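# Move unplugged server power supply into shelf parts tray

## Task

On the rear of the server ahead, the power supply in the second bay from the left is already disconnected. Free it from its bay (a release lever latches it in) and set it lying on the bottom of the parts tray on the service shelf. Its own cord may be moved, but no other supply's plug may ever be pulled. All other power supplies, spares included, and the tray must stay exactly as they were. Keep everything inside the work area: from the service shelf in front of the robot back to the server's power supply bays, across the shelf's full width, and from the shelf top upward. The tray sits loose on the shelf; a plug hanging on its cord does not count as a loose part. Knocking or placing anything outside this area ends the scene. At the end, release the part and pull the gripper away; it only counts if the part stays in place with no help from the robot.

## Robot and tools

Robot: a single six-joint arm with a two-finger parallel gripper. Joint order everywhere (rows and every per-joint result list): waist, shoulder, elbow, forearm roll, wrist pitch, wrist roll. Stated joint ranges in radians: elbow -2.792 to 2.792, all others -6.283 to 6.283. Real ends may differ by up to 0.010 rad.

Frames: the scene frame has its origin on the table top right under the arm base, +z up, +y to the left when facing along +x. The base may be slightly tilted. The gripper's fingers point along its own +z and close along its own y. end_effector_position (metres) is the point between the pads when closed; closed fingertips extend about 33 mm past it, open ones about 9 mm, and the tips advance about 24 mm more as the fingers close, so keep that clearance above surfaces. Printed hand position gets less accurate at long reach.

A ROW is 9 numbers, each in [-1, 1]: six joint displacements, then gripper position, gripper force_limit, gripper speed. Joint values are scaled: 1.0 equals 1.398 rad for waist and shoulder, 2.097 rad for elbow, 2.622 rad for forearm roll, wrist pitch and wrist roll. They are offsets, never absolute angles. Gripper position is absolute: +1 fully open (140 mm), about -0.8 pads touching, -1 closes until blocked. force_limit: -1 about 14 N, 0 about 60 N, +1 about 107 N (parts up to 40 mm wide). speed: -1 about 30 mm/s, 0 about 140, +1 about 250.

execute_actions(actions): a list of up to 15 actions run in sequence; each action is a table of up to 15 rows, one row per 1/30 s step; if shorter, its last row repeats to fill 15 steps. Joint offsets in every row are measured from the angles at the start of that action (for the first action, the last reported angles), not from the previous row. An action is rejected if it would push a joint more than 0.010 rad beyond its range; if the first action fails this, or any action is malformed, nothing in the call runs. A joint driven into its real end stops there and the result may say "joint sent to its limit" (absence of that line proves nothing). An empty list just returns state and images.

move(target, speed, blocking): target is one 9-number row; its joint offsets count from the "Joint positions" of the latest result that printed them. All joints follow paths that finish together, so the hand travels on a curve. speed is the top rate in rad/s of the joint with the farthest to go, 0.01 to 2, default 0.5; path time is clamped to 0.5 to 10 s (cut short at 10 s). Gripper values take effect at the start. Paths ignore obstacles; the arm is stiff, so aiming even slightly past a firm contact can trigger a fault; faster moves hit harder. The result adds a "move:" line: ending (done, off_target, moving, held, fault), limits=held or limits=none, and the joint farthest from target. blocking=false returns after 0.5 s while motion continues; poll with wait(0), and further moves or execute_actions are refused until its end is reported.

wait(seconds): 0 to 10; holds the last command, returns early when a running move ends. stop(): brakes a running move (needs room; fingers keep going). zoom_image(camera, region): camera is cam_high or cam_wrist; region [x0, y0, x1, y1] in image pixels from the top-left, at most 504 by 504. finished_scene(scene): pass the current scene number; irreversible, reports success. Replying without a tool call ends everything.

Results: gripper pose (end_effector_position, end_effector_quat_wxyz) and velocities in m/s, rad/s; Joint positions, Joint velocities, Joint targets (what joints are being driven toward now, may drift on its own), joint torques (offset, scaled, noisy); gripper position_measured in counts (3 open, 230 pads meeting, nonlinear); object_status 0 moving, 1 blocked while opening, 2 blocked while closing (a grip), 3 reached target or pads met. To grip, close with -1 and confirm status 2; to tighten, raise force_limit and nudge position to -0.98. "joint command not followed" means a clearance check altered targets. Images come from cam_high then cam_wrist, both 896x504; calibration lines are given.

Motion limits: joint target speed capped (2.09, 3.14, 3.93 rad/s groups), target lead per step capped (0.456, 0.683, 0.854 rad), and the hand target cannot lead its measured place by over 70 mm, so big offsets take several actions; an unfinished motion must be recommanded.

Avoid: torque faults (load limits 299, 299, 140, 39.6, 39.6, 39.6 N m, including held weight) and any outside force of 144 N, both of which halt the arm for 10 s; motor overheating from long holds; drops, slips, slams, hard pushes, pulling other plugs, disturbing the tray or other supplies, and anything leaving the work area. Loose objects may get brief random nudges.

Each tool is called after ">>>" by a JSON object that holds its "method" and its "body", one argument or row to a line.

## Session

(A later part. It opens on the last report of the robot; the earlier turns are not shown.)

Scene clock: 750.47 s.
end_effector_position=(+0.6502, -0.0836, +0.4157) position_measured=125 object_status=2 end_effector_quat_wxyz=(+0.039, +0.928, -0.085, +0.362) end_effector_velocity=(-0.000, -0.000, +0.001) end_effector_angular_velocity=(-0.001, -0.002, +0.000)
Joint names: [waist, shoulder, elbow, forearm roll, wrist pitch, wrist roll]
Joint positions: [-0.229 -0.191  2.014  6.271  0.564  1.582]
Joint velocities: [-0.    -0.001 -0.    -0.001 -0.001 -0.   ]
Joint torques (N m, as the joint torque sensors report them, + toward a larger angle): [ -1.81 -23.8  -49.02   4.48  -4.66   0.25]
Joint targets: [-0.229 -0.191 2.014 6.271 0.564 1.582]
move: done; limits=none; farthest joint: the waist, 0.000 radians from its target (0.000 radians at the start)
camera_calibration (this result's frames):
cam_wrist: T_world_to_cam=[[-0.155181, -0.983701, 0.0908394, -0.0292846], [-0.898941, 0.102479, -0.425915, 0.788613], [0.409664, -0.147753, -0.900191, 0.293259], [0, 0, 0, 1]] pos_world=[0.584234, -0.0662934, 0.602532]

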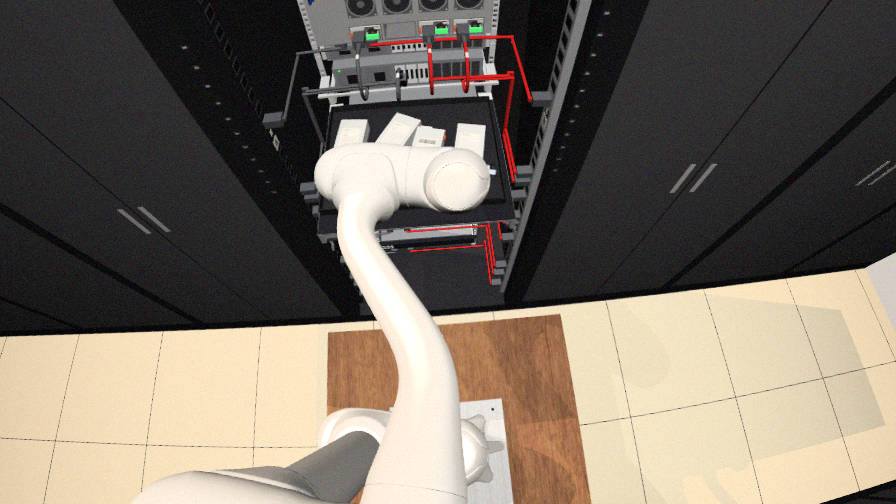

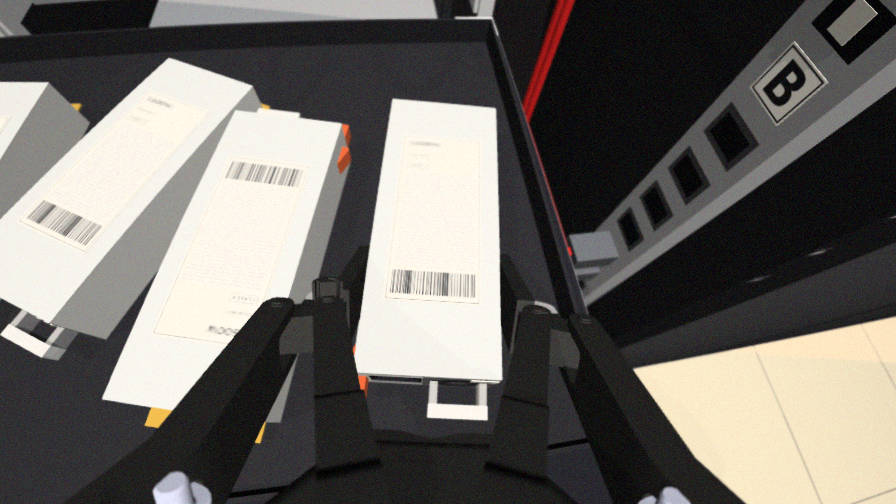

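>>> {"method": "move", "body": {
  "target": [0, 0.0012, 0.0029, 0, -0.00295, 0, -1, 0.8, -0.8],
  "speed": 0.01
}}

Scene clock: 752.83 s.
end_effector_position=(+0.6502, -0.0836, +0.4119) position_measured=125 object_status=2 end_effector_quat_wxyz=(+0.039, +0.927, -0.085, +0.362) end_effector_velocity=(-0.000, -0.000, -0.001) end_effector_angular_velocity=(+0.000, +0.002, -0.001)
Joint names: [waist, shoulder, elbow, forearm roll, wrist pitch, wrist roll]
Joint positions: [-0.229 -0.189  2.02   6.271  0.556  1.582]
Joint velocities: [-0.001  0.001  0.     0.     0.001 -0.   ]
Joint torques (N m, as the joint torque sensors report them, + toward a larger angle): [ -0.01   2.12 -27.09   4.28   0.96  -0.05]
Joint targets: [-0.229 -0.189 2.020 6.271 0.556 1.582]
move: done; limits=none; farthest joint: the waist, 0.000 radians from its target (0.000 radians at the start)
camera_calibration (this result's frames):
cam_wrist: T_world_to_cam=[[-0.155133, -0.983713, 0.0907849, -0.0289454], [-0.898799, 0.102406, -0.426231, 0.787001], [0.409992, -0.14772, -0.900047, 0.289611], [0, 0, 0, 1]] pos_world=[0.584127, -0.0662861, 0.598736]

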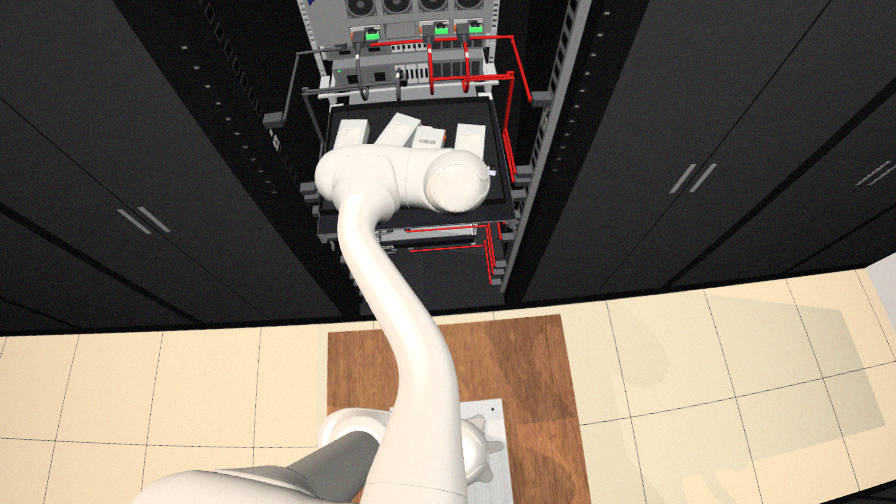

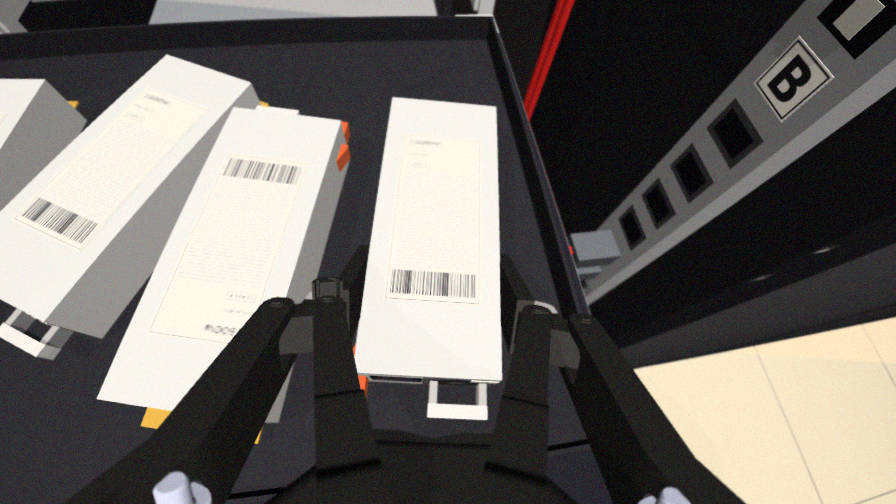

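>>> {"method": "execute_actions", "body": {
  "actions": [
    [[0, -0.0003, -0.0007, 0, 0.0007, 0, -1, 0.8, -0.8]],
    [[0, 0, 0, 0, 0, 0, 0.25, 0, -0.8]],
    [[0, 0, 0, 0, 0, 0, 0.25, 0, -0.8]]
  ]
}}

Scene clock: 757.07 s.
end_effector_position=(+0.6502, -0.0836, +0.4128) position_measured=98 object_status=3 end_effector_quat_wxyz=(+0.039, +0.928, -0.085, +0.362) end_effector_velocity=(+0.000, +0.000, -0.000) end_effector_angular_velocity=(-0.001, +0.000, +0.001)
Joint names: [waist, shoulder, elbow, forearm roll, wrist pitch, wrist roll]
Joint positions: [-0.229 -0.19   2.019  6.271  0.558  1.582]
Joint velocities: [ 0.     0.001 -0.    -0.001 -0.     0.   ]
Joint torques (N m, as the joint torque sensors report them, + toward a larger angle): [  0.96 -17.82 -41.68   4.44  -2.04   0.48]
Joint targets: [-0.229 -0.190 2.019 6.271 0.558 1.582]
camera_calibration (this result's frames):
cam_wrist: T_world_to_cam=[[-0.155122, -0.983711, 0.0908235, -0.0290514], [-0.898916, 0.102421, -0.425982, 0.787288], [0.409741, -0.147722, -0.900161, 0.290605], [0, 0, 0, 1]] pos_world=[0.584126, -0.0662841, 0.599601]

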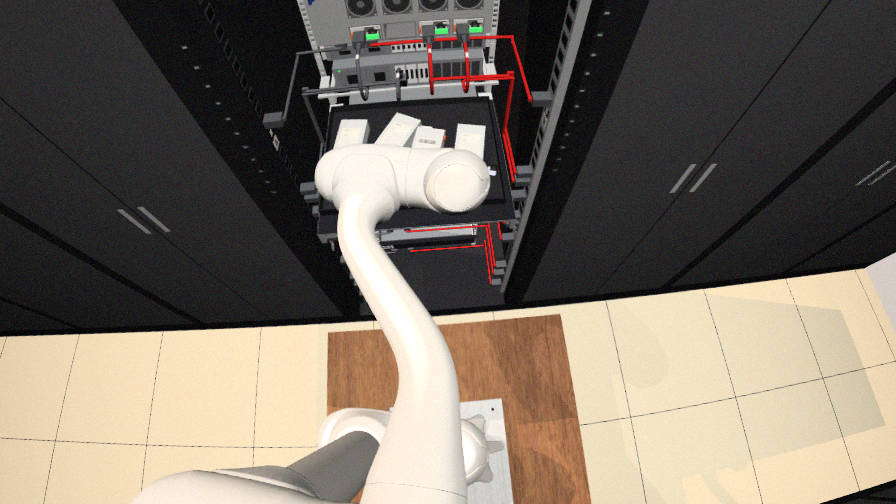

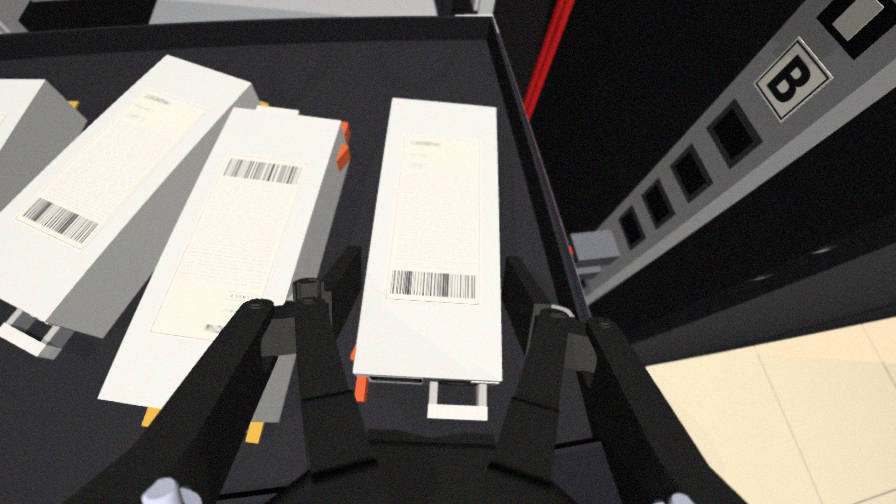

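>>> {"method": "move", "body": {
  "target": [0, -0.1828, -0.0639, 0, 0.1486, 0, 0.25, 0, -0.8],
  "speed": 0.4
}}

Scene clock: 764.30 s.
end_effector_position=(+0.5175, -0.0592, +0.5806) position_measured=98 object_status=3 end_effector_quat_wxyz=(+0.040, +0.927, -0.087, +0.362) end_effector_velocity=(-0.000, +0.000, +0.001) end_effector_angular_velocity=(-0.000, -0.002, +0.001)
Joint names: [waist, shoulder, elbow, forearm roll, wrist pitch, wrist roll]
Joint positions: [-0.229 -0.445  1.885  6.271  0.948  1.582]
Joint velocities: [-0.    -0.002  0.001  0.001 -0.001 -0.001]
Joint torques (N m, as the joint torque sensors report them, + toward a larger angle): [  0.2    4.89 -42.28   4.59  -1.99   0.38]
Joint targets: [-0.229 -0.445 1.885 6.271 0.948 1.582]
move: done; limits=none; farthest joint: the waist, 0.000 radians from its target (0.000 radians at the start)
camera_calibration (this result's frames):
cam_wrist: T_world_to_cam=[[-0.159617, -0.982962, 0.091155, -0.0386021], [-0.898463, 0.106394, -0.425964, 0.737041], [0.409008, -0.14989, -0.900136, 0.499848], [0, 0, 0, 1]] pos_world=[0.4516, -0.0414384, 0.767403]

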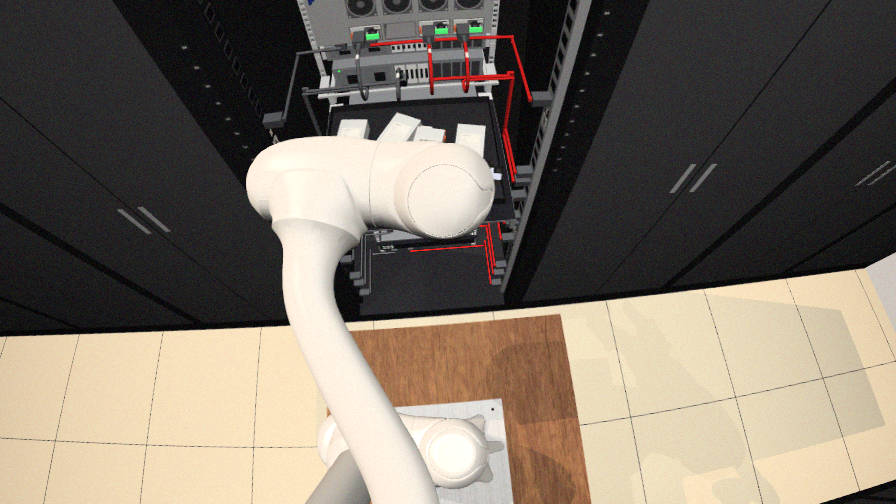

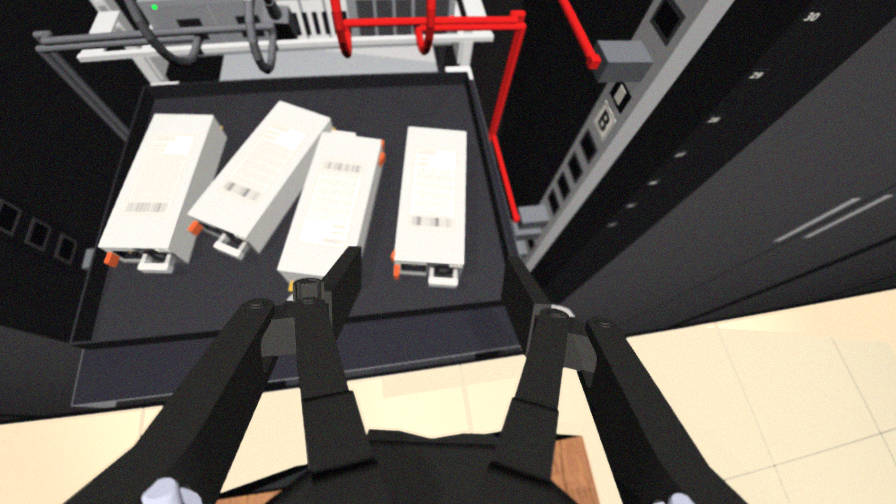

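The power supply is on the tray floor and the gripper is clear, so I'm ending scene 1.

>>> {"method": "finished_scene", "body": {
  "scene": 1
}}

The scene is finished: the task was done.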